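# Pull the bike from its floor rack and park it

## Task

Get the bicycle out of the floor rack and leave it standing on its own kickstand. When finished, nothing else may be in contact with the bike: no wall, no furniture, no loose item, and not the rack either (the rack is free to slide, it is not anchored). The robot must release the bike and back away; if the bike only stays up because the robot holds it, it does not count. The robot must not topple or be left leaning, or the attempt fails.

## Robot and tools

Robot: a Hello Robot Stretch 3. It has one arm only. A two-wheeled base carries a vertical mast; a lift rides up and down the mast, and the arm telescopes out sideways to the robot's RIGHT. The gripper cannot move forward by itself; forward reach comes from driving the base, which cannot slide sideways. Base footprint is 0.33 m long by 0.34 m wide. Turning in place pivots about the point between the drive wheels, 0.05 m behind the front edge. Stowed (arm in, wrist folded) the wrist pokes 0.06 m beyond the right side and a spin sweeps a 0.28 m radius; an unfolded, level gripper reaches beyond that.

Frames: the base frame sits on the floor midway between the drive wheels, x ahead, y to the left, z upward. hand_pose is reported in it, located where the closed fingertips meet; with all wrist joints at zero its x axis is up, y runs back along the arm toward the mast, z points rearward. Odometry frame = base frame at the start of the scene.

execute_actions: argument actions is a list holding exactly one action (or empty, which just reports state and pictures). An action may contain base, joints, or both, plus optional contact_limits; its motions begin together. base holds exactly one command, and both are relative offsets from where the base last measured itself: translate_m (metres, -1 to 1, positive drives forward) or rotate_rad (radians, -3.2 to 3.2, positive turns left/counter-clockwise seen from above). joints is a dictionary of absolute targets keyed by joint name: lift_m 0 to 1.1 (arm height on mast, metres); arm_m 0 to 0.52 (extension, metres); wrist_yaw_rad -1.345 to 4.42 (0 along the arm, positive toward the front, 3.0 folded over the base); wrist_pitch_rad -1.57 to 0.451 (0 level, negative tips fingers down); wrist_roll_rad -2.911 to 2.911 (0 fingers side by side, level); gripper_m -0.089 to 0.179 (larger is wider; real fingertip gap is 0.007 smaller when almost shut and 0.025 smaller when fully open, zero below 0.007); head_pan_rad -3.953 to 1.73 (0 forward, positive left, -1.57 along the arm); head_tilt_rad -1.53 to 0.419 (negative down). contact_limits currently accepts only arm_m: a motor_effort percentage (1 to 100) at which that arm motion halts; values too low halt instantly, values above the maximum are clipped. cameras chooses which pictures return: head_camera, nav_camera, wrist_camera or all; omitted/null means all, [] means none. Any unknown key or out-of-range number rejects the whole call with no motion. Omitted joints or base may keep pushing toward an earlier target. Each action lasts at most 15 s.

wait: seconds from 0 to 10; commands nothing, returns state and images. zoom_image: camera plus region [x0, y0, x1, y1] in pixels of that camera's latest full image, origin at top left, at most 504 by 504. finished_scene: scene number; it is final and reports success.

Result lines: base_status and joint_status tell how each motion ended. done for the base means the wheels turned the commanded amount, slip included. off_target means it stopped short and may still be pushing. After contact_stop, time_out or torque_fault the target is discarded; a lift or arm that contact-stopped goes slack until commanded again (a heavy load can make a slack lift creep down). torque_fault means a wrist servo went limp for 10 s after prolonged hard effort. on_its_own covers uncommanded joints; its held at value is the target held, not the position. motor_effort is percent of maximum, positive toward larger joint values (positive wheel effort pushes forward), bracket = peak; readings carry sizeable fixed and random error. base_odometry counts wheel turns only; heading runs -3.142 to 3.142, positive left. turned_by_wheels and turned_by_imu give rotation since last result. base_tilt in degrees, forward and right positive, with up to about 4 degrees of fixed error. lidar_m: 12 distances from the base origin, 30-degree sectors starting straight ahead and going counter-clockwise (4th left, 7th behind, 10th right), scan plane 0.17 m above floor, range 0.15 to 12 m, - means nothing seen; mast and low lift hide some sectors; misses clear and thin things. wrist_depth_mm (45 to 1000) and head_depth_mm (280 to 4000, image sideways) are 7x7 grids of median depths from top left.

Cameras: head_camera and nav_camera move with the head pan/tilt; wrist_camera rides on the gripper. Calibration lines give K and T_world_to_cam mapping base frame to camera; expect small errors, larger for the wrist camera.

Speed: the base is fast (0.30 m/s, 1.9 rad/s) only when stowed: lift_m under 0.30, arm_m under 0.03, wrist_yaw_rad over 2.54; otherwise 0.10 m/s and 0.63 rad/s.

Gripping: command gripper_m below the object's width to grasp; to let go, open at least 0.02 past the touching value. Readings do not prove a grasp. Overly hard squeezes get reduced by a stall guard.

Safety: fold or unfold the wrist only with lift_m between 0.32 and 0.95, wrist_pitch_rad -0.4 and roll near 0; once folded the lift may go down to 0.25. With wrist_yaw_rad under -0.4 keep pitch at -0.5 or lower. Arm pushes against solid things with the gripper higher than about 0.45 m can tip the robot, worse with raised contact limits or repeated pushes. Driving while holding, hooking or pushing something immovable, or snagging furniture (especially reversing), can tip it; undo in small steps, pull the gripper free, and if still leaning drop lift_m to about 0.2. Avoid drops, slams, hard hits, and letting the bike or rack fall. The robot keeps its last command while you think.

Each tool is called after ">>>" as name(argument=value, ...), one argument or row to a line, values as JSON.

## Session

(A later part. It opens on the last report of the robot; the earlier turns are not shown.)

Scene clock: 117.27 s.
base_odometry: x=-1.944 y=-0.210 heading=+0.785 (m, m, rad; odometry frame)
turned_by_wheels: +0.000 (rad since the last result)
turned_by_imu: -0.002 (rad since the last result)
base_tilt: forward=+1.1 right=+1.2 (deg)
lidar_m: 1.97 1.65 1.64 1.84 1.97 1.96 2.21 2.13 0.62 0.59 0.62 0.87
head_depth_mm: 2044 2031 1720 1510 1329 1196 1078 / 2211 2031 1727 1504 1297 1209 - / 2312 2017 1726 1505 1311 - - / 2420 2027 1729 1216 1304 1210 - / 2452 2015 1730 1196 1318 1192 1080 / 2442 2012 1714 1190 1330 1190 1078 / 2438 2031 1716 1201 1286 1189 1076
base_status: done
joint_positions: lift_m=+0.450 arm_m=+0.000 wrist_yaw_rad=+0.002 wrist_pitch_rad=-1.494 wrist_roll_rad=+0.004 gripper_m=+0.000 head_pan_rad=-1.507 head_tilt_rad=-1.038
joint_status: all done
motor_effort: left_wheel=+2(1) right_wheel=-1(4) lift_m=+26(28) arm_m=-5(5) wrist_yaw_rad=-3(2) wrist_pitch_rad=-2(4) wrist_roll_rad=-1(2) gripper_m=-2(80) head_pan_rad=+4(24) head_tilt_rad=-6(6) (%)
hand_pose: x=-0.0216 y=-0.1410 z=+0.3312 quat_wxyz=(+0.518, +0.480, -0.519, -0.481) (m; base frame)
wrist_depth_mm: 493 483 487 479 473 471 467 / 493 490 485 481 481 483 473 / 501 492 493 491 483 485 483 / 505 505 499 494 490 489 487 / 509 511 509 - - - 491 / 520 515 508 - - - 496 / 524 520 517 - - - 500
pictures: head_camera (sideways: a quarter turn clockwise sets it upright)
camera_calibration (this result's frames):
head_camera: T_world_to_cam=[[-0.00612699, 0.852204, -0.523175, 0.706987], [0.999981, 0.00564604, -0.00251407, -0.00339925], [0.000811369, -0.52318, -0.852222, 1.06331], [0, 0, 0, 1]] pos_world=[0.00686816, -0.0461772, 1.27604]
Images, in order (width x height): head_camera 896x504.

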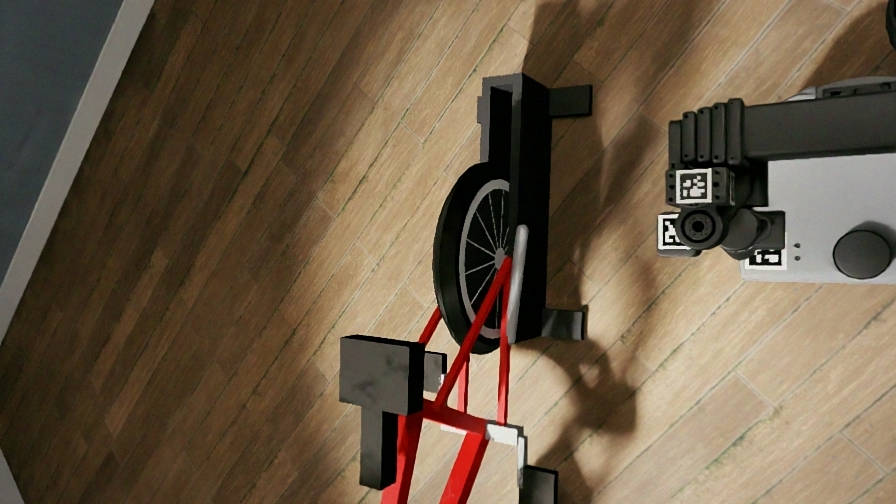

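>>> execute_actions(
  actions=[
    {"joints":{"arm_m":0.40}},
  ],
  cameras=["head_camera","wrist_camera"],
)

Scene clock: 132.23 s.
base_odometry: x=-1.944 y=-0.210 heading=+0.785 (m, m, rad; odometry frame)
turned_by_wheels: +0.000 (rad since the last result)
turned_by_imu: -0.001 (rad since the last result)
base_tilt: forward=+1.2 right=+1.2 (deg)
lidar_m: 1.97 1.65 1.64 1.84 1.97 1.96 2.21 2.13 0.62 0.59 0.62 0.87
head_depth_mm: 2042 2028 1736 1501 1323 1194 1083 / 2208 2014 1729 1503 1306 1193 - / 2309 2028 1752 1149 1302 1216 - / 2425 2019 1727 1201 1310 1207 - / 2454 2027 1724 1196 1310 1190 1078 / 2445 2023 1713 1188 1323 1194 1075 / 2447 2011 1726 1199 1281 1186 1077
base_status: not commanded
joint_positions: lift_m=+0.450 arm_m=+0.400 wrist_yaw_rad=+0.001 wrist_pitch_rad=-1.495 wrist_roll_rad=+0.004 gripper_m=+0.000 head_pan_rad=-1.507 head_tilt_rad=-1.038
joint_status: all done
motor_effort: left_wheel=+1(2) right_wheel=-1(1) lift_m=+26(26) arm_m=+4(3) wrist_yaw_rad=-2(2) wrist_pitch_rad=-1(2) wrist_roll_rad=-2(1) gripper_m=-2(1) head_pan_rad=+4(4) head_tilt_rad=-6(6) (%)
hand_pose: x=-0.0216 y=-0.5400 z=+0.3312 quat_wxyz=(+0.518, +0.480, -0.519, -0.482) (m; base frame)
wrist_depth_mm: 180 127 121 126 480 474 471 / 117 110 106 109 118 155 473 / 499 131 123 123 130 152 362 / 292 289 291 330 495 470 395 / 509 510 502 503 497 493 493 / 517 508 508 - 498 500 497 / 523 524 509 512 507 507 501
pictures: head_camera (sideways: a quarter turn clockwise sets it upright), wrist_camera
camera_calibration (this result's frames):
head_camera: T_world_to_cam=[[-0.00612669, 0.852204, -0.523174, 0.706987], [0.999981, 0.00564568, -0.00251408, -0.00339924], [0.000811168, -0.52318, -0.852222, 1.06331], [0, 0, 0, 1]] pos_world=[0.00686814, -0.0461772, 1.27604]
wrist_camera: T_world_to_cam=[[-0.999766, 0.00029962, -0.0216328, -0.00775532], [-0.000797354, 0.998715, 0.0506823, 0.562002], [0.0216202, 0.0506877, -0.998481, 0.516457], [0, 0, 0, 1]] pos_world=[-0.0184713, -0.587455, 0.487021]
Images, in order (width x height): head_camera 896x504, wrist_camera 644x364.

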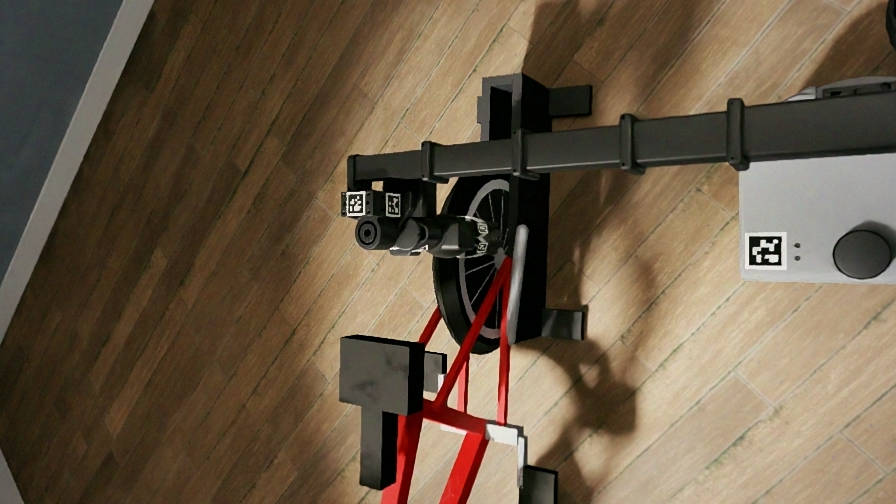

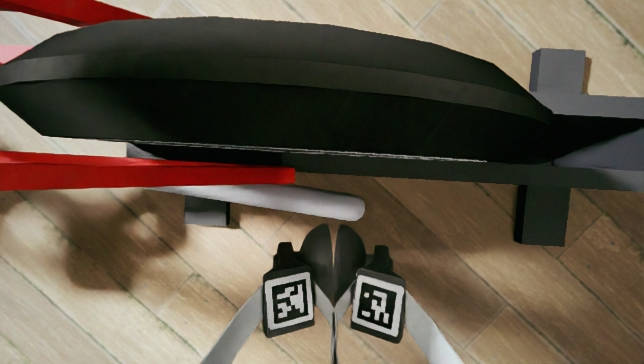

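>>> execute_actions(
  actions=[
    {"joints":{"arm_m":0.2,"wrist_pitch_rad":-1.0}},
  ],
  cameras=[],
)

Scene clock: 140.10 s.
base_odometry: x=-1.944 y=-0.210 heading=+0.785 (m, m, rad; odometry frame)
turned_by_wheels: +0.000 (rad since the last result)
turned_by_imu: -0.001 (rad since the last result)
base_tilt: forward=+1.1 right=+1.1 (deg)
lidar_m: 1.97 1.65 1.64 1.84 1.97 1.96 2.21 2.13 0.66 0.62 0.65 0.88
head_depth_mm: 2033 2033 1720 1501 1328 1192 1079 / 2214 2018 1726 1494 1309 1194 - / 2298 2023 1724 1531 1289 1210 - / 2424 2028 1730 1158 1307 1208 - / 2478 2028 1712 1206 1311 1191 1076 / 2457 2010 1726 1303 1324 1190 1081 / 2434 2020 1715 1441 1300 1190 1079
base_status: not commanded
joint_positions: lift_m=+0.450 arm_m=+0.200 wrist_yaw_rad=+0.001 wrist_pitch_rad=-1.013 wrist_roll_rad=+0.003 gripper_m=+0.000 head_pan_rad=-1.507 head_tilt_rad=-1.038
joint_status: all done
motor_effort: left_wheel=+1(2) right_wheel=-1(1) lift_m=+26(26) arm_m=-5(5) wrist_yaw_rad=-1(1) wrist_pitch_rad=+3(40) wrist_roll_rad=-1(2) gripper_m=-2(2) head_pan_rad=+5(4) head_tilt_rad=-6(6) (%)
hand_pose: x=-0.0214 y=-0.4605 z=+0.3584 quat_wxyz=(+0.618, +0.343, -0.619, -0.343) (m; base frame)
wrist_depth_mm: 698 263 238 235 244 718 714 / 405 274 287 283 280 655 652 / 398 385 340 351 348 439 603 / 577 573 435 408 406 424 446 / 538 544 531 536 527 514 532 / 509 511 506 - 507 496 500 / 477 474 476 470 467 472 473
pictures: none
No camera images: the call's "cameras" was empty. Leave "cameras" out to get every camera's image.

>>> execute_actions(
  actions=[],
  cameras=["head_camera","wrist_camera"],
)

Scene clock: 143.20 s.
base_odometry: x=-1.944 y=-0.210 heading=+0.785 (m, m, rad; odometry frame)
turned_by_wheels: +0.000 (rad since the last result)
turned_by_imu: -0.001 (rad since the last result)
base_tilt: forward=+1.2 right=+1.1 (deg)
lidar_m: 1.97 1.65 1.64 1.85 1.97 1.96 2.21 2.13 0.66 0.62 0.65 0.87
head_depth_mm: 2041 2033 1723 1493 1338 1188 1083 / 2210 2024 1731 1495 1310 1193 - / 2323 2018 1725 1533 1292 1212 - / 2433 2022 1722 1159 1308 1208 - / 2473 2005 1721 1201 1307 1193 1075 / 2432 2027 1713 1302 1330 1192 1075 / 2447 2024 1726 1441 1308 1192 1075
base_status: not commanded
joint_positions: lift_m=+0.450 arm_m=+0.200 wrist_yaw_rad=+0.001 wrist_pitch_rad=-1.013 wrist_roll_rad=+0.003 gripper_m=+0.000 head_pan_rad=-1.507 head_tilt_rad=-1.038
joint_status: all done
motor_effort: left_wheel=+1(2) right_wheel=-1(1) lift_m=+26(26) arm_m=-5(5) wrist_yaw_rad=-2(1) wrist_pitch_rad=+3(40) wrist_roll_rad=-1(2) gripper_m=-2(2) head_pan_rad=+4(4) head_tilt_rad=-6(6) (%)
hand_pose: x=-0.0214 y=-0.4605 z=+0.3584 quat_wxyz=(+0.618, +0.343, -0.619, -0.343) (m; base frame)
wrist_depth_mm: 711 264 239 234 245 724 709 / 404 274 285 280 277 650 663 / 396 388 341 348 343 436 598 / 581 566 432 411 412 425 448 / 547 545 533 536 531 524 533 / 505 504 505 - 499 497 500 / 475 476 475 471 471 473 469
pictures: head_camera (sideways: a quarter turn clockwise sets it upright), wrist_camera
camera_calibration (this result's frames):
head_camera: T_world_to_cam=[[-0.00612709, 0.852204, -0.523175, 0.706987], [0.999981, 0.00564616, -0.00251407, -0.00339925], [0.000811431, -0.52318, -0.852222, 1.06331], [0, 0, 0, 1]] pos_world=[0.00686816, -0.0461772, 1.27604]
wrist_camera: T_world_to_cam=[[-0.99975, -0.0110896, -0.0194222, -0.0130257], [-0.00194832, 0.908295, -0.418326, 0.607675], [0.0222802, -0.418184, -0.908089, 0.291301], [0, 0, 0, 1]] pos_world=[-0.0183287, -0.430275, 0.518481]
Images, in order (width x height): head_camera 896x504, wrist_camera 644x364.

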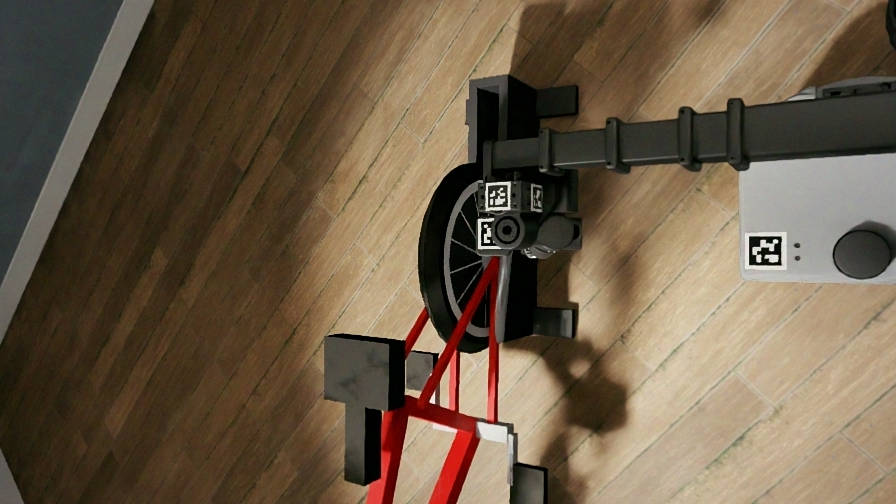

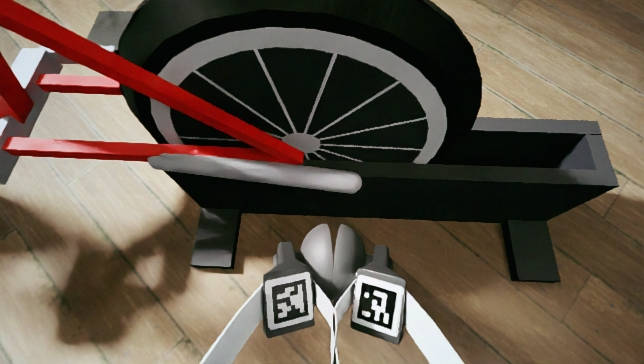

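>>> execute_actions(
  actions=[
    {"joints":{"lift_m":0.325}},
  ],
  cameras=[],
)

>>> execute_actions(
  actions=[
    {"joints":{"arm_m":0.32},"contact_limits":{"arm_m":12}},
  ],
  cameras=["wrist_camera"],
)

Scene clock: 148.97 s.
base_odometry: x=-1.944 y=-0.210 heading=+0.785 (m, m, rad; odometry frame)
turned_by_wheels: +0.000 (rad since the last result)
turned_by_imu: -0.001 (rad since the last result)
base_tilt: forward=+1.1 right=+1.1 (deg)
lidar_m: 1.97 1.65 1.64 1.84 1.97 1.96 2.21 2.13 0.66 0.62 0.65 0.87
head_depth_mm: 2039 2030 1716 1513 1334 1192 1078 / 2226 2026 1718 1502 1307 1188 - / 2314 2019 1729 1297 1297 1211 - / 2450 2032 1715 1193 1307 1210 - / 2455 2031 1728 1203 1312 1192 1074 / 2448 2023 1720 1300 1327 1188 1082 / 2440 1993 1720 1441 1306 1190 1079
base_status: not commanded
joint_positions: lift_m=+0.325 arm_m=+0.200 wrist_yaw_rad=+0.001 wrist_pitch_rad=-1.012 wrist_roll_rad=+0.003 gripper_m=+0.000 head_pan_rad=-1.507 head_tilt_rad=-1.038
joint_status: all done
motor_effort: left_wheel=+1(1) right_wheel=-1(1) lift_m=+19(22) arm_m=-5(5) wrist_yaw_rad=-3(2) wrist_pitch_rad=+3(3) wrist_roll_rad=-1(2) gripper_m=-3(2) head_pan_rad=+5(4) head_tilt_rad=-6(6) (%)
hand_pose: x=-0.0214 y=-0.4607 z=+0.2339 quat_wxyz=(+0.618, +0.343, -0.619, -0.343) (m; base frame)
wrist_depth_mm: 260 238 219 231 228 227 542 / 264 247 240 264 273 295 327 / 475 339 315 308 301 294 289 / 438 436 409 419 405 396 383 / 416 403 405 415 406 406 387 / 387 384 382 - 383 383 379 / 364 366 362 359 358 360 362
pictures: none
No camera images: the call's "cameras" was empty. Leave "cameras" out to get every camera's image.

Scene clock: 151.10 s.
base_odometry: x=-1.944 y=-0.210 heading=+0.785 (m, m, rad; odometry frame)
turned_by_wheels: +0.000 (rad since the last result)
turned_by_imu: +0.000 (rad since the last result)
base_tilt: forward=+1.1 right=+1.1 (deg)
lidar_m: 1.97 1.65 1.64 1.84 1.96 1.96 2.21 2.13 0.66 0.62 0.65 0.87
head_depth_mm: 2039 2033 1723 1494 1327 1194 1081 / 2212 2044 1734 1507 1303 1190 - / 2308 2038 1730 1533 1324 1208 - / 2445 2032 1717 1192 1303 1211 - / 2440 2016 1715 1204 1310 1191 1080 / 2452 2017 1719 1423 1329 1190 1084 / 2444 2016 1717 1443 1303 1188 1081
base_status: not commanded
joint_positions: lift_m=+0.325 arm_m=+0.320 wrist_yaw_rad=+0.001 wrist_pitch_rad=-1.012 wrist_roll_rad=+0.003 gripper_m=+0.000 head_pan_rad=-1.507 head_tilt_rad=-1.038
joint_status: all done
motor_effort: left_wheel=+2(1) right_wheel=-1(1) lift_m=+19(19) arm_m=+4(3) wrist_yaw_rad=-2(2) wrist_pitch_rad=+3(3) wrist_roll_rad=-1(1) gripper_m=-2(2) head_pan_rad=+4(4) head_tilt_rad=-6(6) (%)
contact_limits: arm_m 12 (drawing in: default 29, maximum 47; extending or still: default 38, maximum 62)
hand_pose: x=-0.0214 y=-0.5801 z=+0.2339 quat_wxyz=(+0.618, +0.343, -0.619, -0.343) (m; base frame)
wrist_depth_mm: 93 92 90 89 88 87 90 / 112 111 109 107 105 104 106 / 142 139 137 133 131 128 129 / 136 162 182 178 174 169 264 / 198 195 192 241 236 236 334 / 385 365 191 - 358 341 313 / 364 352 360 359 356 358 349
pictures: wrist_camera
camera_calibration (this result's frames):
wrist_camera: T_world_to_cam=[[-0.99975, -0.011108, -0.0194132, -0.0167818], [-0.00194737, 0.907893, -0.419197, 0.664197], [0.0222815, -0.419054, -0.907688, 0.127662], [0, 0, 0, 1]] pos_world=[-0.0183287, -0.549709, 0.393981]
Images, in order (width x height): wrist_camera 644x364.

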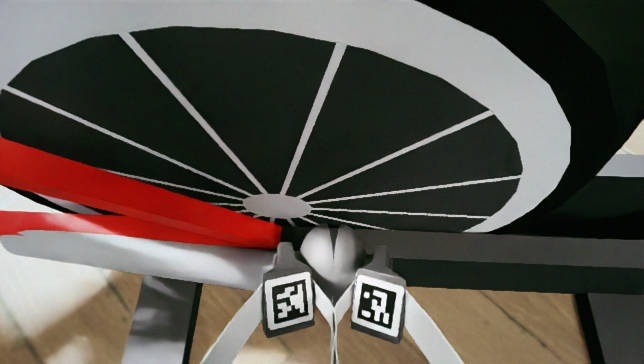

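>>> execute_actions(
  actions=[
    {"joints":{"lift_m":0.285}},
  ],
  cameras=["wrist_camera"],
)

>>> execute_actions(
  actions=[
    {"joints":{"arm_m":0.24}},
  ],
  cameras=["wrist_camera","head_camera"],
)

Scene clock: 155.80 s.
base_odometry: x=-1.944 y=-0.210 heading=+0.785 (m, m, rad; odometry frame)
turned_by_wheels: +0.000 (rad since the last result)
turned_by_imu: -0.001 (rad since the last result)
base_tilt: forward=+1.1 right=+1.2 (deg)
lidar_m: 1.96 1.65 1.64 1.85 1.97 1.96 2.21 2.13 0.66 0.62 0.65 0.87
head_depth_mm: 2033 2029 1722 1507 1333 1195 1079 / 2210 2032 1726 1511 1309 1192 - / 2312 2028 1720 1531 1330 1207 - / 2426 2024 1715 1195 1310 1208 - / 2443 2024 1714 1201 1307 1190 1079 / 2463 2028 1717 1301 1325 1189 1079 / 2448 2016 1719 1445 1304 1193 1078
base_status: not commanded
joint_positions: lift_m=+0.310 arm_m=+0.320 wrist_yaw_rad=+0.001 wrist_pitch_rad=-0.978 wrist_roll_rad=+0.003 gripper_m=+0.000 head_pan_rad=-1.507 head_tilt_rad=-1.038
joint_status: lift_m contact_stop (moved -0.016 of -0.040)
on_its_own: lift_m is slack since a contact_stop, until your next command for it (your +0.285 is given up)
motor_effort: left_wheel=+0(1) right_wheel=-1(2) lift_m=+22(24) arm_m=+4(4) wrist_yaw_rad=-2(1) wrist_pitch_rad=-7(8) wrist_roll_rad=-1(1) gripper_m=-1(2) head_pan_rad=+3(4) head_tilt_rad=-6(6) (%)
hand_pose: x=-0.0214 y=-0.5878 z=+0.2222 quat_wxyz=(+0.624, +0.332, -0.624, -0.333) (m; base frame)
wrist_depth_mm: 86 85 84 83 82 81 81 / 104 102 101 99 97 96 95 / 130 127 125 122 120 118 116 / 129 151 164 160 155 151 158 / 189 182 180 212 221 217 320 / 366 180 176 - 266 256 239 / 353 340 351 350 347 349 339
pictures: wrist_camera
camera_calibration (this result's frames):
wrist_camera: T_world_to_cam=[[-0.999749, -0.0117624, -0.0190791, -0.0175409], [-0.00193216, 0.893292, -0.449473, 0.664402], [0.0223301, -0.449324, -0.89309, 0.0927822], [0, 0, 0, 1]] pos_world=[-0.0183246, -0.552021, 0.381159]
Images, in order (width x height): wrist_camera 644x364.

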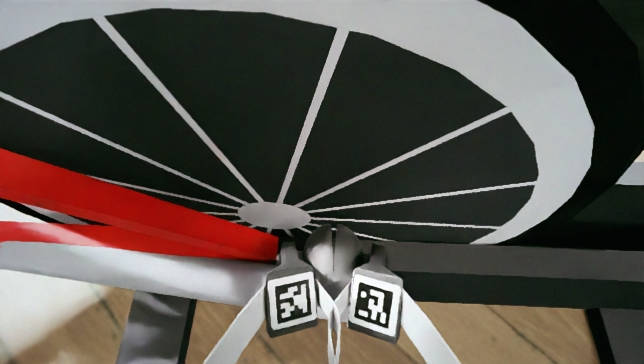

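not run: a stop came earlier in this reply.

>>> execute_actions(
  actions=[
    {"joints":{"arm_m":0.25,"lift_m":0.30}},
  ],
  cameras=["wrist_camera","head_camera"],
)

Scene clock: 162.33 s.
base_odometry: x=-1.944 y=-0.210 heading=+0.785 (m, m, rad; odometry frame)
turned_by_wheels: +0.000 (rad since the last result)
turned_by_imu: -0.001 (rad since the last result)
base_tilt: forward=+1.1 right=+1.2 (deg)
lidar_m: 1.97 1.65 1.65 1.85 1.96 1.96 2.20 2.12 0.66 0.62 0.65 0.87
head_depth_mm: 2034 2031 1734 1514 1327 1194 1079 / 2195 2032 1735 1508 1309 1193 - / 2311 2028 1721 1507 1301 1207 - / 2416 2016 1725 1180 1306 1208 - / 2475 2011 1725 1204 1307 1191 1078 / 2462 2023 1724 1425 1325 1189 1080 / 2457 2026 1710 1444 1306 1187 1080
base_status: not commanded
joint_positions: lift_m=+0.307 arm_m=+0.250 wrist_yaw_rad=+0.001 wrist_pitch_rad=-1.004 wrist_roll_rad=+0.003 gripper_m=+0.000 head_pan_rad=-1.507 head_tilt_rad=-1.038
joint_status: lift_m contact_stop (moved -0.002 of -0.010); the others done
on_its_own: lift_m is slack since a contact_stop, until your next command for it (your +0.300 is given up)
motor_effort: left_wheel=+1(1) right_wheel=-1(2) lift_m=+23(23) arm_m=-5(8) wrist_yaw_rad=-2(2) wrist_pitch_rad=+1(13) wrist_roll_rad=-1(2) gripper_m=-3(2) head_pan_rad=+4(4) head_tilt_rad=-7(6) (%)
hand_pose: x=-0.0214 y=-0.5125 z=+0.2169 quat_wxyz=(+0.619, +0.340, -0.620, -0.341) (m; base frame)
wrist_depth_mm: 144 163 172 170 167 164 178 / 215 202 192 203 199 197 277 / 211 208 203 239 247 250 303 / 420 305 295 206 276 270 263 / 393 384 385 391 386 379 360 / 371 359 370 - 367 364 354 / 349 347 347 343 342 343 343
pictures: head_camera (sideways: a quarter turn clockwise sets it upright), wrist_camera
camera_calibration (this result's frames):
head_camera: T_world_to_cam=[[-0.00612974, 0.852207, -0.523169, 0.70698], [0.999981, 0.00564904, -0.00251443, -0.00339877], [0.000812584, -0.523175, -0.852225, 1.06331], [0, 0, 0, 1]] pos_world=[0.00686828, -0.0461771, 1.27604]
wrist_camera: T_world_to_cam=[[-0.99975, -0.011294, -0.0193189, -0.0164729], [-0.00198716, 0.904694, -0.426058, 0.595527], [0.0222896, -0.425913, -0.904489, 0.13637], [0, 0, 0, 1]] pos_world=[-0.018325, -0.480873, 0.376756]
Images, in order (width x height): head_camera 896x504, wrist_camera 644x364.

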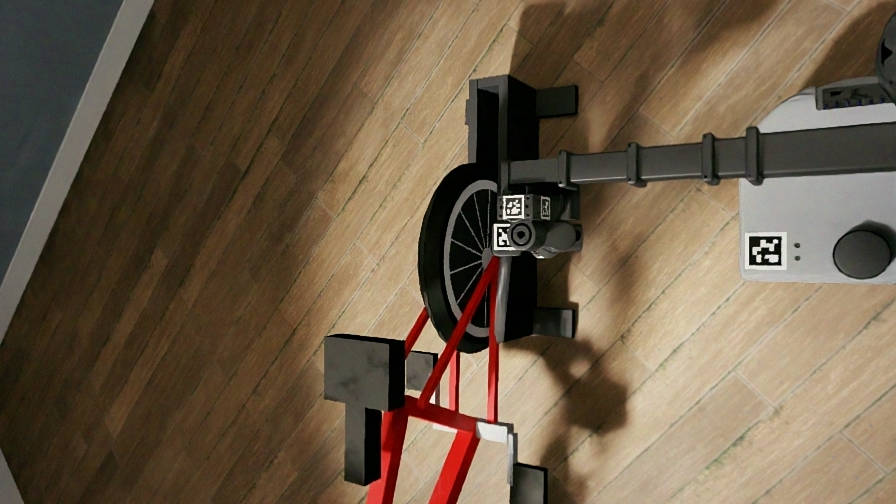

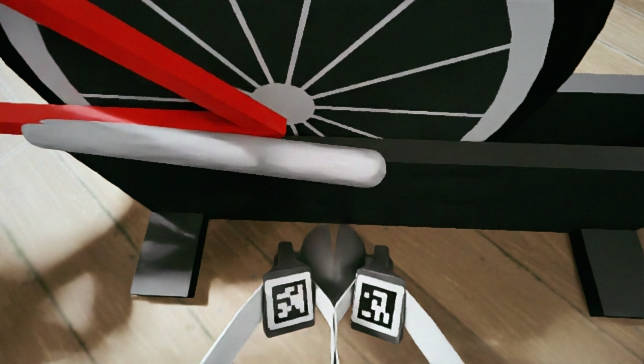

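>>> execute_actions(
  actions=[
    {"joints":{"arm_m":0.05,"lift_m":0.30}},
  ],
  cameras=[],
)

>>> execute_actions(
  actions=[
    {"joints":{"wrist_pitch_rad":0,"wrist_roll_rad":1.57,"gripper_m":0.085,"lift_m":0.085}},
  ],
  cameras=["wrist_camera"],
)

Scene clock: 170.50 s.
base_odometry: x=-1.944 y=-0.210 heading=+0.785 (m, m, rad; odometry frame)
turned_by_wheels: +0.000 (rad since the last result)
turned_by_imu: -0.001 (rad since the last result)
base_tilt: forward=+1.1 right=+1.1 (deg)
lidar_m: 1.97 1.65 1.64 1.85 1.97 1.97 2.21 2.13 0.66 0.62 0.65 0.88
head_depth_mm: 2045 2026 1724 1502 1336 1190 1082 / 2215 2020 1720 1497 1308 1192 - / 2326 2025 1725 1310 1307 - - / 2426 2018 1722 1193 1307 1192 - / 2451 2024 1714 1203 1310 1191 1081 / 2444 2025 1721 1422 1332 1197 1079 / 2453 2019 1714 1449 1303 1187 1081
base_status: not commanded
joint_positions: lift_m=+0.300 arm_m=+0.050 wrist_yaw_rad=+0.001 wrist_pitch_rad=-1.005 wrist_roll_rad=+0.003 gripper_m=+0.000 head_pan_rad=-1.507 head_tilt_rad=-1.038
joint_status: all done
motor_effort: left_wheel=+1(1) right_wheel=-2(1) lift_m=+19(19) arm_m=-5(6) wrist_yaw_rad=-2(2) wrist_pitch_rad=+1(1) wrist_roll_rad=-1(1) gripper_m=-2(2) head_pan_rad=+5(4) head_tilt_rad=-6(6) (%)
hand_pose: x=-0.0214 y=-0.3124 z=+0.2097 quat_wxyz=(+0.619, +0.341, -0.620, -0.341) (m; base frame)
wrist_depth_mm: 527 512 388 384 376 373 365 / 482 479 452 467 454 441 439 / 448 446 432 441 440 440 429 / 413 414 409 414 411 407 408 / 385 387 387 389 383 382 382 / 362 361 360 - 360 359 356 / 343 343 340 335 333 337 336
pictures: none
No camera images: the call's "cameras" was empty. Leave "cameras" out to get every camera's image.

Scene clock: 173.30 s.
base_odometry: x=-1.944 y=-0.210 heading=+0.785 (m, m, rad; odometry frame)
turned_by_wheels: +0.000 (rad since the last result)
turned_by_imu: -0.001 (rad since the last result)
base_tilt: forward=+1.2 right=+1.1 (deg)
lidar_m: 1.97 1.65 1.64 1.84 1.97 1.96 2.21 2.12 0.66 0.62 0.65 0.87
head_depth_mm: 2040 2033 1722 1509 1335 1197 1081 / 2188 2041 1722 1510 1305 1194 - / 2318 2027 1726 1303 1309 1212 - / 2417 2009 1724 1190 1305 1212 - / 2450 2017 1717 1203 1305 1192 1079 / 2428 2014 1713 1418 1324 1193 1080 / 2450 2012 1722 1441 1312 1190 1078
base_status: not commanded
joint_positions: lift_m=+0.085 arm_m=+0.050 wrist_yaw_rad=+0.002 wrist_pitch_rad=-0.025 wrist_roll_rad=+1.570 gripper_m=+0.085 head_pan_rad=-1.507 head_tilt_rad=-1.038
joint_status: all done
motor_effort: left_wheel=+2(1) right_wheel=-1(2) lift_m=+19(18) arm_m=-5(5) wrist_yaw_rad=-2(1) wrist_pitch_rad=+6(6) wrist_roll_rad=-1(2) gripper_m=+2(80) head_pan_rad=+4(4) head_tilt_rad=-6(6) (%)
hand_pose: x=-0.0210 y=-0.4508 z=+0.1933 quat_wxyz=(+0.001, +0.001, -1.000, -0.013) (m; base frame)
wrist_depth_mm: - - - - 285 284 242 / - - 323 313 291 292 242 / - - 321 322 297 299 239 / - - 329 325 305 305 239 / - - 333 312 311 313 238 / - - 338 323 318 317 237 / 412 - 354 347 328 322 235
pictures: wrist_camera
camera_calibration (this result's frames):
wrist_camera: T_world_to_cam=[[-0.00208359, 0.00319757, -0.999993, 0.201221], [0.991899, 0.12702, -0.00166057, 0.117871], [0.127014, -0.991895, -0.00343633, -0.285903], [0, 0, 0, 1]] pos_world=[-0.0801834, -0.299201, 0.200433]
Images, in order (width x height): wrist_camera 644x364.

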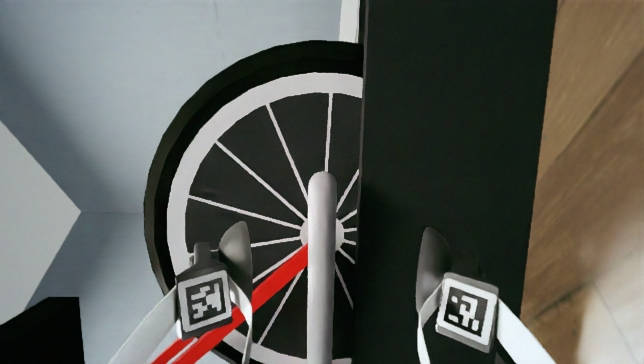

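>>> execute_actions(
  actions=[
    {"joints":{"arm_m":0.185},"contact_limits":{"arm_m":10}},
  ],
  cameras=["wrist_camera"],
)

>>> execute_actions(
  actions=[
    {"joints":{"gripper_m":-0.01}},
  ],
  cameras=["wrist_camera"],
)

Scene clock: 179.83 s.
base_odometry: x=-1.944 y=-0.210 heading=+0.785 (m, m, rad; odometry frame)
turned_by_wheels: +0.000 (rad since the last result)
turned_by_imu: -0.001 (rad since the last result)
base_tilt: forward=+1.2 right=+1.1 (deg)
lidar_m: 1.97 1.65 1.65 1.84 1.97 1.96 2.21 2.13 0.66 0.62 0.65 0.87
head_depth_mm: 2022 2023 1728 1510 1332 1195 1083 / 2211 2035 1716 1505 1310 1191 - / 2337 2015 1723 1306 1329 1211 - / 2446 2019 1714 1191 1326 1206 - / 2446 2022 1724 1202 1309 1188 1077 / 2453 2019 1714 1422 1325 1190 1079 / 2456 2024 1724 1450 1304 1192 1081
base_status: not commanded
joint_positions: lift_m=+0.085 arm_m=+0.182 wrist_yaw_rad=+0.001 wrist_pitch_rad=-0.034 wrist_roll_rad=+1.570 gripper_m=+0.085 head_pan_rad=-1.507 head_tilt_rad=-1.038
joint_status: arm_m contact_stop (moved +0.132 of +0.135)
on_its_own: arm_m is slack since a contact_stop, until your next command for it
motor_effort: left_wheel=+1(2) right_wheel=-1(1) lift_m=+19(19) arm_m=+0(13) wrist_yaw_rad=-1(1) wrist_pitch_rad=+9(10) wrist_roll_rad=-1(0) gripper_m=+1(2) head_pan_rad=+4(4) head_tilt_rad=-6(6) (%)
contact_limits: arm_m 10 (drawing in: default 29, maximum 47; extending or still: default 38, maximum 62)
hand_pose: x=-0.0211 y=-0.5827 z=+0.1908 quat_wxyz=(+0.001, +0.001, -1.000, -0.017) (m; base frame)
wrist_depth_mm: - - 182 182 160 161 162 / - 186 184 185 164 165 166 / - 189 188 189 168 168 169 / 210 194 193 193 172 173 173 / 200 198 197 146 175 176 178 / 205 202 202 150 180 181 182 / - 208 208 156 184 186 187
pictures: wrist_camera
camera_calibration (this result's frames):
wrist_camera: T_world_to_cam=[[-0.00192171, 0.0126908, -0.999918, 0.204738], [0.991939, 0.12672, -0.000298071, 0.134255], [0.126705, -0.991857, -0.012832, -0.414841], [0, 0, 0, 1]] pos_world=[-0.0802162, -0.431074, 0.199438]
Images, in order (width x height): wrist_camera 644x364.

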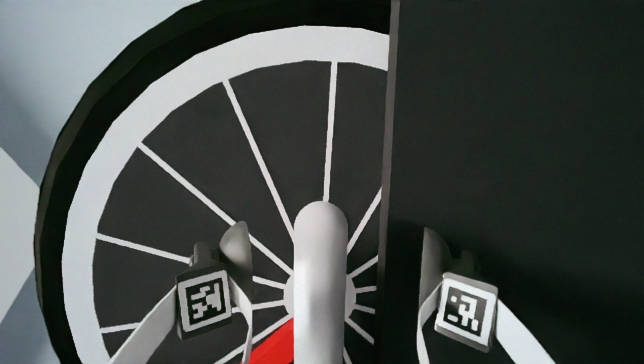

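not run: a stop came earlier in this reply.

>>> execute_actions(
  actions=[
    {"joints":{"gripper_m":-0.01,"arm_m":0.182}},
  ],
  cameras=[],
)

>>> execute_actions(
  actions=[
    {"base":{"translate_m":0.02},"joints":{"arm_m":0.11,"lift_m":0.05}},
  ],
  cameras=["wrist_camera","head_camera"],
)

Scene clock: 184.80 s.
base_odometry: x=-1.944 y=-0.210 heading=+0.785 (m, m, rad; odometry frame)
turned_by_wheels: +0.000 (rad since the last result)
turned_by_imu: -0.001 (rad since the last result)
base_tilt: forward=+1.1 right=+1.2 (deg)
lidar_m: 1.97 1.65 1.64 1.85 1.97 1.96 2.21 2.13 0.67 0.62 0.65 0.87
head_depth_mm: 2027 2012 1733 1513 1331 1197 1083 / 2195 2019 1729 1496 1312 1192 - / 2319 2030 1724 1314 1334 1201 - / 2435 2020 1720 1191 1331 1209 - / 2454 2019 1721 1204 1308 1190 1082 / 2446 2013 1703 1425 1326 1192 1074 / 2451 2022 1712 1445 1307 1191 1077
base_status: not commanded
joint_positions: lift_m=+0.085 arm_m=+0.182 wrist_yaw_rad=+0.002 wrist_pitch_rad=-0.014 wrist_roll_rad=+1.570 gripper_m=-0.009 head_pan_rad=-1.507 head_tilt_rad=-1.038
joint_status: all done
motor_effort: left_wheel=+1(2) right_wheel=-2(3) lift_m=+20(20) arm_m=+1(4) wrist_yaw_rad=-3(1) wrist_pitch_rad=+4(17) wrist_roll_rad=-1(1) gripper_m=-13(92) head_pan_rad=+5(4) head_tilt_rad=-7(6) (%)
hand_pose: x=-0.0210 y=-0.5827 z=+0.1958 quat_wxyz=(+0.001, +0.001, -1.000, -0.008) (m; base frame)
wrist_depth_mm: - - 186 183 162 162 161 / - 191 189 187 166 165 165 / - 193 192 191 171 169 169 / - 196 195 195 173 173 173 / - 201 200 142 177 177 177 / - 207 206 145 181 181 181 / - 210 210 156 188 186 185
pictures: none
No camera images: the call's "cameras" was empty. Leave "cameras" out to get every camera's image.

Scene clock: 186.53 s.
base_odometry: x=-1.930 y=-0.196 heading=+0.785 (m, m, rad; odometry frame)
turned_by_wheels: +0.000 (rad since the last result)
turned_by_imu: +0.000 (rad since the last result)
base_tilt: forward=+1.1 right=+1.2 (deg)
lidar_m: 1.95 1.63 1.63 1.83 1.99 1.98 2.22 2.14 2.13 0.63 0.65 0.88
head_depth_mm: 2062 2029 1732 1501 1330 1194 1079 / 2219 2018 1731 1507 1310 1195 - / 2317 2014 1725 1241 1312 1220 - / 2435 2037 1730 1190 1314 1191 - / 2449 2007 1716 1205 1318 1187 1079 / 2439 2019 1720 1304 1328 1189 1079 / 2442 2020 1722 1441 1304 1191 1076
base_status: done
joint_positions: lift_m=+0.050 arm_m=+0.110 wrist_yaw_rad=-0.003 wrist_pitch_rad=-0.016 wrist_roll_rad=+1.571 gripper_m=-0.010 head_pan_rad=-1.507 head_tilt_rad=-1.038
joint_status: all done
motor_effort: left_wheel=+1(4) right_wheel=-1(8) lift_m=+19(20) arm_m=-5(10) wrist_yaw_rad=+3(22) wrist_pitch_rad=+5(19) wrist_roll_rad=-1(1) gripper_m=-6(15) head_pan_rad=+4(4) head_tilt_rad=-6(6) (%)
hand_pose: x=-0.0222 y=-0.5111 z=+0.1605 quat_wxyz=(+0.000, -0.002, -1.000, -0.008) (m; base frame)
wrist_depth_mm: - - 257 253 230 231 202 / - 263 260 256 236 234 201 / - 264 264 260 240 241 200 / - 271 269 247 245 246 201 / - 279 274 252 252 251 199 / - 282 280 - 258 258 198 / - 288 287 267 263 262 198
pictures: head_camera (sideways: a quarter turn clockwise sets it upright), wrist_camera
camera_calibration (this result's frames):
head_camera: T_world_to_cam=[[-0.00618432, 0.852215, -0.523155, 0.706962], [0.999981, 0.00571249, -0.00251537, -0.00339755], [0.000844886, -0.523161, -0.852234, 1.06332], [0, 0, 0, 1]] pos_world=[0.00687118, -0.0461766, 1.27604]
wrist_camera: T_world_to_cam=[[-0.000751319, -0.00567139, -0.999984, 0.164167], [0.992492, 0.122304, -0.00143934, 0.124235], [0.122311, -0.992476, 0.00553692, -0.347489], [0, 0, 0, 1]] pos_world=[-0.0806772, -0.359138, 0.166267]
Images, in order (width x height): head_camera 896x504, wrist_camera 644x364.

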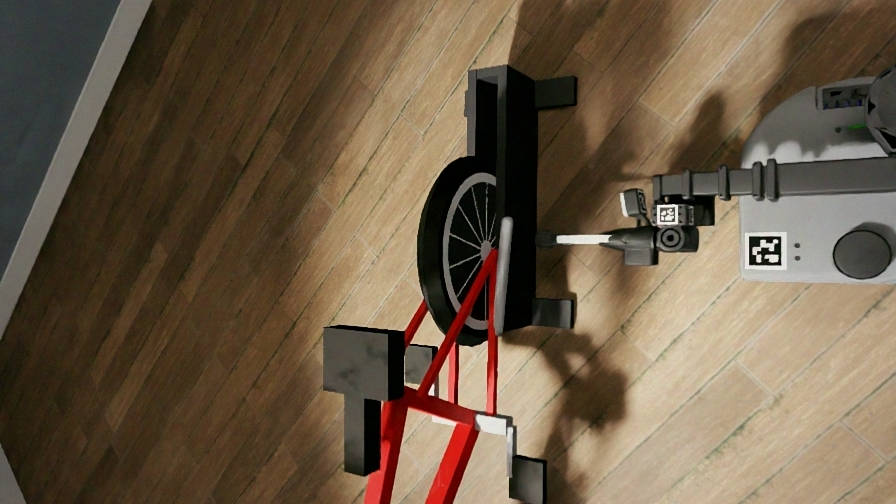

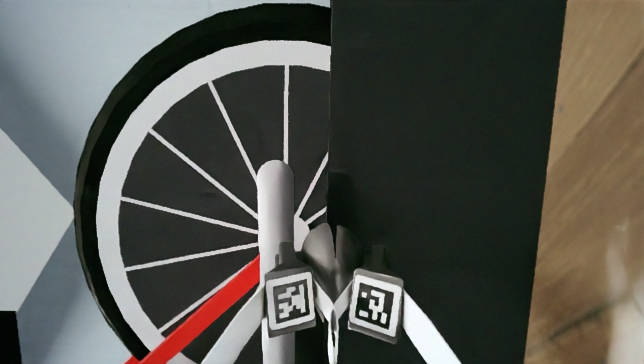

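>>> execute_actions(
  actions=[
    {"base":{"translate_m":-0.02},"joints":{"gripper_m":0.085,"lift_m":0.088}},
  ],
  cameras=[],
)

>>> execute_actions(
  actions=[
    {"joints":{"arm_m":0.184}},
  ],
  cameras=[],
)

>>> execute_actions(
  actions=[
    {"joints":{"gripper_m":-0.04}},
  ],
  cameras=["wrist_camera"],
)

>>> execute_actions(
  actions=[
    {"joints":{"arm_m":0.15}},
  ],
  cameras=["wrist_camera"],
)

Scene clock: 195.23 s.
base_odometry: x=-1.944 y=-0.210 heading=+0.786 (m, m, rad; odometry frame)
turned_by_wheels: +0.000 (rad since the last result)
turned_by_imu: -0.001 (rad since the last result)
base_tilt: forward=+1.2 right=+1.1 (deg)
lidar_m: 1.96 1.64 1.64 1.85 1.97 1.96 2.21 2.12 2.12 0.62 0.65 0.88
head_depth_mm: 2048 2033 1725 1504 1329 1191 1080 / 2221 2033 1727 1500 1308 1193 - / 2322 2017 1728 1472 1308 1216 - / 2448 2023 1733 1194 1317 1192 - / 2450 2018 1714 1203 1321 1192 1077 / 2430 2020 1714 1412 1326 1194 1081 / 2447 2011 1721 1448 1301 1191 1076
base_status: done
joint_positions: lift_m=+0.088 arm_m=+0.110 wrist_yaw_rad=-0.003 wrist_pitch_rad=-0.017 wrist_roll_rad=+1.571 gripper_m=+0.085 head_pan_rad=-1.507 head_tilt_rad=-1.038
joint_status: all done
motor_effort: left_wheel=+1(1) right_wheel=-1(4) lift_m=+26(28) arm_m=-5(5) wrist_yaw_rad=+3(4) wrist_pitch_rad=+5(4) wrist_roll_rad=-1(1) gripper_m=+1(80) head_pan_rad=+4(4) head_tilt_rad=-6(6) (%)
hand_pose: x=-0.0221 y=-0.5111 z=+0.1979 quat_wxyz=(+0.000, -0.002, -1.000, -0.009) (m; base frame)
wrist_depth_mm: - - - - 230 230 230 / - - 261 257 235 236 234 / - - 265 262 240 241 239 / - 274 270 268 246 246 243 / - 279 275 274 252 252 243 / - 289 281 278 258 256 242 / - - 286 285 263 264 242
pictures: none
No camera images: the call's "cameras" was empty. Leave "cameras" out to get every camera's image.

Scene clock: 196.97 s.
base_odometry: x=-1.944 y=-0.210 heading=+0.786 (m, m, rad; odometry frame)
turned_by_wheels: +0.000 (rad since the last result)
turned_by_imu: +0.000 (rad since the last result)
base_tilt: forward=+1.2 right=+1.1 (deg)
lidar_m: 1.97 1.65 1.64 1.85 1.97 1.96 2.21 2.12 2.12 0.62 0.65 0.88
head_depth_mm: 2027 2030 1715 1501 1334 1192 1081 / 2212 2022 1720 1507 1310 1192 - / 2327 2036 1733 1481 1326 1210 - / 2419 2038 1716 1199 1321 1208 - / 2456 2025 1724 1205 1319 1191 1078 / 2449 2022 1730 1416 1328 1191 1078 / 2430 2004 1719 1438 1299 1194 1077
base_status: not commanded
joint_positions: lift_m=+0.088 arm_m=+0.183 wrist_yaw_rad=-0.003 wrist_pitch_rad=-0.021 wrist_roll_rad=+1.571 gripper_m=+0.085 head_pan_rad=-1.507 head_tilt_rad=-1.038
joint_status: all done
motor_effort: left_wheel=+1(2) right_wheel=-1(1) lift_m=+27(26) arm_m=+6(11) wrist_yaw_rad=+3(3) wrist_pitch_rad=+6(6) wrist_roll_rad=-2(1) gripper_m=+1(1) head_pan_rad=+4(4) head_tilt_rad=-6(6) (%)
hand_pose: x=-0.0221 y=-0.5841 z=+0.1969 quat_wxyz=(+0.000, -0.001, -1.000, -0.011) (m; base frame)
wrist_depth_mm: - - 191 184 162 161 162 / - 198 188 186 166 165 165 / - 193 191 190 169 168 170 / - 196 195 195 173 172 173 / - 201 199 198 177 177 177 / - 205 204 152 190 181 181 / - 210 210 157 185 186 186
pictures: none
No camera images: the call's "cameras" was empty. Leave "cameras" out to get every camera's image.

Scene clock: 198.70 s.
base_odometry: x=-1.944 y=-0.210 heading=+0.786 (m, m, rad; odometry frame)
turned_by_wheels: +0.000 (rad since the last result)
turned_by_imu: +0.000 (rad since the last result)
base_tilt: forward=+1.2 right=+1.2 (deg)
lidar_m: 1.96 1.65 1.64 1.84 1.97 1.96 2.20 2.13 2.12 0.62 0.65 0.87
head_depth_mm: 2034 2030 1720 1504 1330 1193 1078 / 2204 2031 1726 1505 1308 1194 - / 2313 2024 1720 1320 1331 1209 - / 2428 2042 1719 1191 1324 1206 - / 2453 2016 1705 1209 1324 1196 1079 / 2436 2021 1717 1299 1326 1195 1080 / 2454 2016 1716 1437 1308 1186 1079
base_status: not commanded
joint_positions: lift_m=+0.088 arm_m=+0.184 wrist_yaw_rad=-0.001 wrist_pitch_rad=-0.022 wrist_roll_rad=+1.571 gripper_m=-0.039 head_pan_rad=-1.507 head_tilt_rad=-1.038
joint_status: all done
motor_effort: left_wheel=+2(1) right_wheel=-2(2) lift_m=+23(26) arm_m=+0(6) wrist_yaw_rad=+1(2) wrist_pitch_rad=+6(15) wrist_roll_rad=-1(1) gripper_m=-24(96) head_pan_rad=+4(5) head_tilt_rad=-6(6) (%)
hand_pose: x=-0.0217 y=-0.5846 z=+0.1967 quat_wxyz=(+0.000, -0.001, -1.000, -0.011) (m; base frame)
wrist_depth_mm: - - 190 184 163 161 162 / - 197 187 187 166 165 166 / - 192 190 191 170 169 170 / - 195 194 195 173 172 173 / - 199 199 197 177 177 178 / - 204 204 143 180 181 182 / - 209 208 153 191 186 187
pictures: wrist_camera
camera_calibration (this result's frames):
wrist_camera: T_world_to_cam=[[-0.00059372, 0.000346657, -1, 0.203436], [0.992252, 0.124241, -0.000546051, 0.133733], [0.124241, -0.992252, -0.000417735, -0.419353], [0, 0, 0, 1]] pos_world=[-0.080475, -0.43279, 0.203333]
Images, in order (width x height): wrist_camera 644x364.

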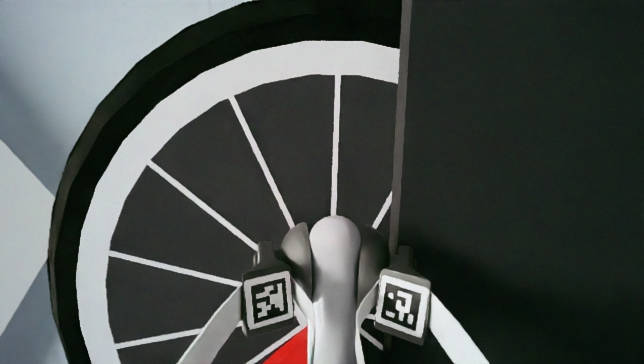

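Scene clock: 199.97 s.
base_odometry: x=-1.944 y=-0.210 heading=+0.786 (m, m, rad; odometry frame)
turned_by_wheels: +0.000 (rad since the last result)
turned_by_imu: +0.000 (rad since the last result)
base_tilt: forward=+1.2 right=+1.1 (deg)
lidar_m: 1.97 1.65 1.64 1.84 1.97 1.96 2.21 2.12 2.12 0.62 0.65 0.87
head_depth_mm: 2043 2030 1728 1509 1328 1190 1084 / 2201 2028 1728 1496 1316 1193 - / 2328 2026 1722 1475 1325 1213 - / 2447 2022 1730 1195 1309 1197 - / 2459 2023 1719 1201 1318 1192 1080 / 2449 2021 1710 1301 1330 1191 1082 / 2441 2011 1718 1442 1308 1194 1079
base_status: not commanded
joint_positions: lift_m=+0.088 arm_m=+0.150 wrist_yaw_rad=+0.000 wrist_pitch_rad=-0.018 wrist_roll_rad=+1.575 gripper_m=-0.036 head_pan_rad=-1.507 head_tilt_rad=-1.038
joint_status: all done
motor_effort: left_wheel=+1(2) right_wheel=-2(2) lift_m=+24(24) arm_m=-3(8) wrist_yaw_rad=-1(1) wrist_pitch_rad=+5(7) wrist_roll_rad=-2(3) gripper_m=-16(25) head_pan_rad=+4(5) head_tilt_rad=-6(6) (%)
hand_pose: x=-0.0214 y=-0.5509 z=+0.1977 quat_wxyz=(-0.002, +0.000, -1.000, -0.009) (m; base frame)
wrist_depth_mm: - - - 220 193 193 192 / - - 221 220 197 197 197 / - 229 226 224 202 201 201 / - 231 229 229 207 206 206 / - 236 235 231 210 210 211 / - 242 240 - 215 216 215 / - 248 244 215 220 220 220
pictures: wrist_camera
camera_calibration (this result's frames):
wrist_camera: T_world_to_cam=[[0.00288019, -0.00361987, -0.999989, 0.202325], [0.992133, 0.125166, 0.00240447, 0.129212], [0.125156, -0.992129, 0.0039519, -0.386692], [0, 0, 0, 1]] pos_world=[-0.0803813, -0.399089, 0.20354]
Images, in order (width x height): wrist_camera 644x364.

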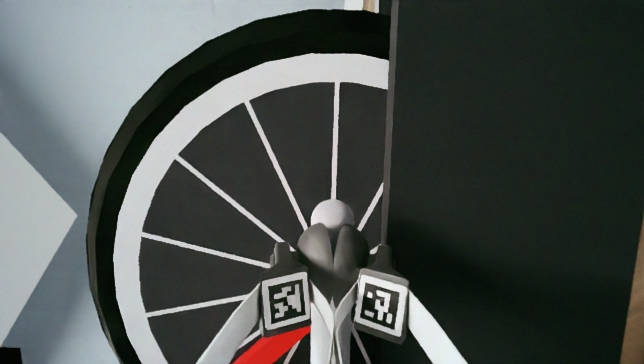

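>>> execute_actions(
  actions=[
    {"joints":{"arm_m":0.0,"lift_m":0.40}},
  ],
  cameras=[],
)

>>> execute_actions(
  actions=[
    {"joints":{"wrist_pitch_rad":-1.3,"gripper_m":0.05,"arm_m":0.3}},
  ],
  cameras=["wrist_camera"],
)

Scene clock: 210.03 s.
base_odometry: x=-1.944 y=-0.210 heading=+0.786 (m, m, rad; odometry frame)
turned_by_wheels: +0.000 (rad since the last result)
turned_by_imu: -0.001 (rad since the last result)
base_tilt: forward=+1.1 right=+1.1 (deg)
lidar_m: 1.97 1.65 1.64 1.85 1.97 1.96 2.20 2.13 2.12 0.62 0.65 0.87
head_depth_mm: 2026 2030 1729 1508 1333 1191 1083 / 2202 2039 1722 1506 1309 1211 - / 2319 2025 1724 1477 1305 - - / 2454 2014 1723 1197 1310 1191 - / 2441 2016 1716 1199 1318 1191 1080 / 2447 2021 1717 1298 1325 1192 1078 / 2465 2023 1722 1446 1303 1190 1076
base_status: not commanded
joint_positions: lift_m=+0.400 arm_m=+0.000 wrist_yaw_rad=+0.000 wrist_pitch_rad=-0.022 wrist_roll_rad=+1.575 gripper_m=-0.036 head_pan_rad=-1.507 head_tilt_rad=-1.038
joint_status: all done
motor_effort: left_wheel=+1(2) right_wheel=-1(2) lift_m=+26(27) arm_m=-5(4) wrist_yaw_rad=-1(1) wrist_pitch_rad=+6(7) wrist_roll_rad=-3(3) gripper_m=-13(15) head_pan_rad=+4(4) head_tilt_rad=-6(7) (%)
hand_pose: x=-0.0213 y=-0.4009 z=+0.5084 quat_wxyz=(-0.002, +0.000, -1.000, -0.011) (m; base frame)
wrist_depth_mm: - - - - - 940 610 / - - - - - 935 375 / - - - - - 379 376 / - - - - - 386 383 / - - - - - 394 374 / - - - - 476 401 370 / - - - - - 410 388
pictures: none
No camera images: the call's "cameras" was empty. Leave "cameras" out to get every camera's image.

Scene clock: 213.47 s.
base_odometry: x=-1.944 y=-0.210 heading=+0.786 (m, m, rad; odometry frame)
turned_by_wheels: +0.000 (rad since the last result)
turned_by_imu: -0.001 (rad since the last result)
base_tilt: forward=+1.2 right=+1.2 (deg)
lidar_m: 1.97 1.64 1.64 1.84 1.97 1.96 2.21 2.13 2.12 0.62 0.65 0.87
head_depth_mm: 2031 2018 1731 1510 1333 1193 1080 / 2229 2038 1722 1502 1310 1196 - / 2304 2025 1727 1562 1325 1213 - / 2435 2025 1716 1193 1300 1213 - / 2465 2019 1717 1201 1317 1188 1083 / 2453 2020 1718 1299 1325 1190 1078 / 2455 2025 1720 1447 1306 1190 1078
base_status: not commanded
joint_positions: lift_m=+0.400 arm_m=+0.300 wrist_yaw_rad=+0.000 wrist_pitch_rad=-1.296 wrist_roll_rad=+1.574 gripper_m=+0.050 head_pan_rad=-1.507 head_tilt_rad=-1.038
joint_status: all done
motor_effort: left_wheel=+1(1) right_wheel=-2(2) lift_m=+26(26) arm_m=+4(4) wrist_yaw_rad=-1(0) wrist_pitch_rad=-2(6) wrist_roll_rad=-2(3) gripper_m=+0(80) head_pan_rad=+4(4) head_tilt_rad=-6(6) (%)
hand_pose: x=-0.0215 y=-0.4907 z=+0.2853 quat_wxyz=(-0.001, -0.001, -0.797, -0.604) (m; base frame)
wrist_depth_mm: 193 231 305 421 406 375 352 / 173 212 299 434 414 384 358 / 172 214 306 441 416 388 365 / 174 218 297 446 423 394 367 / 175 221 285 461 428 402 373 / 177 222 276 462 - 411 382 / 179 217 289 473 455 412 387
pictures: wrist_camera
camera_calibration (this result's frames):
wrist_camera: T_world_to_cam=[[0.00245288, 0.956422, -0.291978, 0.55922], [0.992189, 0.0340874, 0.119994, 0.0433397], [0.124718, -0.289992, -0.948868, 0.289004], [0, 0, 0, 1]] pos_world=[-0.0804168, -0.452519, 0.432306]
Images, in order (width x height): wrist_camera 644x364.

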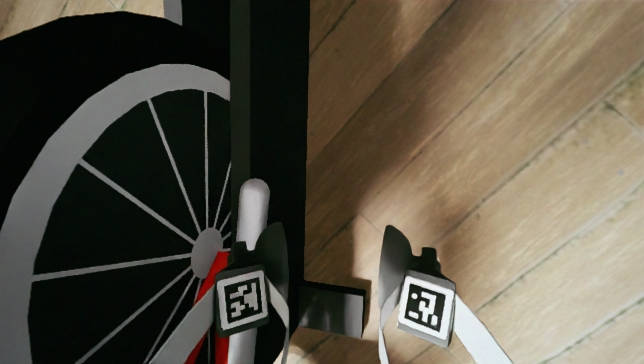

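>>> execute_actions(
  actions=[
    {"joints":{"lift_m":0.355,"arm_m":0.39},"contact_limits":{"arm_m":12}},
  ],
  cameras=["wrist_camera"],
)

>>> execute_actions(
  actions=[
    {"joints":{"lift_m":0.30}},
  ],
  cameras=["wrist_camera"],
)

Scene clock: 218.70 s.
base_odometry: x=-1.944 y=-0.210 heading=+0.786 (m, m, rad; odometry frame)
turned_by_wheels: +0.000 (rad since the last result)
turned_by_imu: -0.001 (rad since the last result)
base_tilt: forward=+1.1 right=+1.1 (deg)
lidar_m: 1.96 1.65 1.65 1.85 1.96 1.96 2.21 2.12 2.12 0.62 0.65 0.87
head_depth_mm: 2051 2032 1726 1507 1337 1196 1078 / 2224 2037 1737 1501 1310 1193 - / 2309 2024 1727 1520 1316 1205 - / 2445 2009 1718 1195 1314 1214 - / 2452 2022 1716 1205 1311 1190 1077 / 2455 2021 1718 1305 1324 1188 1081 / 2452 2016 1712 1443 1302 1191 1080
base_status: not commanded
joint_positions: lift_m=+0.355 arm_m=+0.390 wrist_yaw_rad=+0.000 wrist_pitch_rad=-1.301 wrist_roll_rad=+1.574 gripper_m=+0.050 head_pan_rad=-1.507 head_tilt_rad=-1.038
joint_status: all done
motor_effort: left_wheel=+1(1) right_wheel=-1(2) lift_m=+19(23) arm_m=+4(2) wrist_yaw_rad=+0(2) wrist_pitch_rad=+0(1) wrist_roll_rad=-2(2) gripper_m=+1(1) head_pan_rad=+4(4) head_tilt_rad=-7(6) (%)
contact_limits: arm_m 12 (drawing in: default 29, maximum 47; extending or still: default 38, maximum 62)
hand_pose: x=-0.0215 y=-0.5795 z=+0.2405 quat_wxyz=(-0.001, -0.001, -0.796, -0.606) (m; base frame)
wrist_depth_mm: 96 107 150 232 360 338 316 / 90 105 152 235 366 342 323 / 88 106 154 241 372 348 326 / 89 107 157 244 385 356 333 / 90 108 151 220 387 359 337 / 91 110 143 209 - 367 344 / 92 108 168 207 391 369 350
pictures: wrist_camera
camera_calibration (this result's frames):
wrist_camera: T_world_to_cam=[[0.00244949, 0.957783, -0.287482, 0.630756], [0.992189, 0.0335265, 0.120152, 0.0513747], [0.124718, -0.28553, -0.95022, 0.223693], [0, 0, 0, 1]] pos_world=[-0.0804169, -0.541979, 0.387716]
Images, in order (width x height): wrist_camera 644x364.

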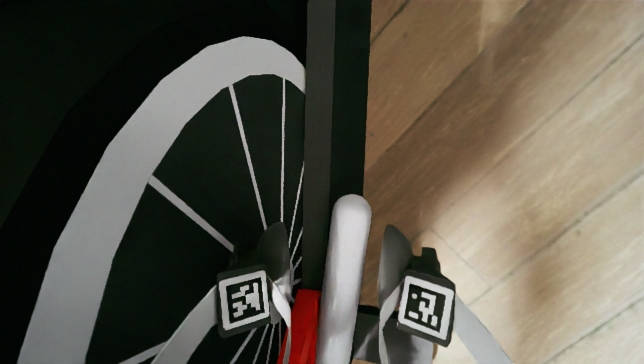

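Scene clock: 220.03 s.
base_odometry: x=-1.944 y=-0.210 heading=+0.786 (m, m, rad; odometry frame)
turned_by_wheels: +0.000 (rad since the last result)
turned_by_imu: +0.000 (rad since the last result)
base_tilt: forward=+1.1 right=+1.2 (deg)
lidar_m: 1.96 1.65 1.64 1.85 1.97 1.96 2.21 2.13 2.12 0.62 0.65 0.87
head_depth_mm: 2046 2019 1727 1494 1323 1190 1083 / 2200 2032 1727 1504 1313 1196 - / 2320 2008 1727 1556 1305 1212 - / 2443 2040 1719 1193 1308 1207 - / 2456 2017 1725 1199 1316 1192 1085 / 2447 2012 1712 1299 1328 1194 1078 / 2453 2014 1719 1445 1302 1189 1081
base_status: not commanded
joint_positions: lift_m=+0.300 arm_m=+0.390 wrist_yaw_rad=+0.000 wrist_pitch_rad=-1.303 wrist_roll_rad=+1.574 gripper_m=+0.050 head_pan_rad=-1.507 head_tilt_rad=-1.038
joint_status: all done
motor_effort: left_wheel=+1(1) right_wheel=-2(2) lift_m=+18(19) arm_m=+4(4) wrist_yaw_rad=-1(0) wrist_pitch_rad=+1(1) wrist_roll_rad=-2(2) gripper_m=+1(0) head_pan_rad=+4(5) head_tilt_rad=-6(6) (%)
hand_pose: x=-0.0215 y=-0.5788 z=+0.1854 quat_wxyz=(-0.001, -0.001, -0.795, -0.607) (m; base frame)
wrist_depth_mm: 85 102 148 201 310 292 273 / 86 103 151 209 315 295 277 / 87 105 154 216 319 299 282 / 88 106 156 225 326 304 285 / 89 107 150 192 332 312 289 / 89 109 142 146 - 315 295 / 91 108 159 150 338 319 301
pictures: wrist_camera
camera_calibration (this result's frames):
wrist_camera: T_world_to_cam=[[0.00244883, 0.958554, -0.2849, 0.614233], [0.992189, 0.0332032, 0.120241, 0.0577689], [0.124717, -0.282969, -0.950986, 0.173153], [0, 0, 0, 1]] pos_world=[-0.0804169, -0.541697, 0.332714]
Images, in order (width x height): wrist_camera 644x364.

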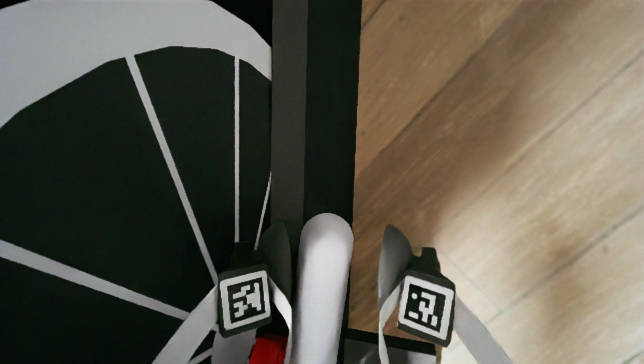

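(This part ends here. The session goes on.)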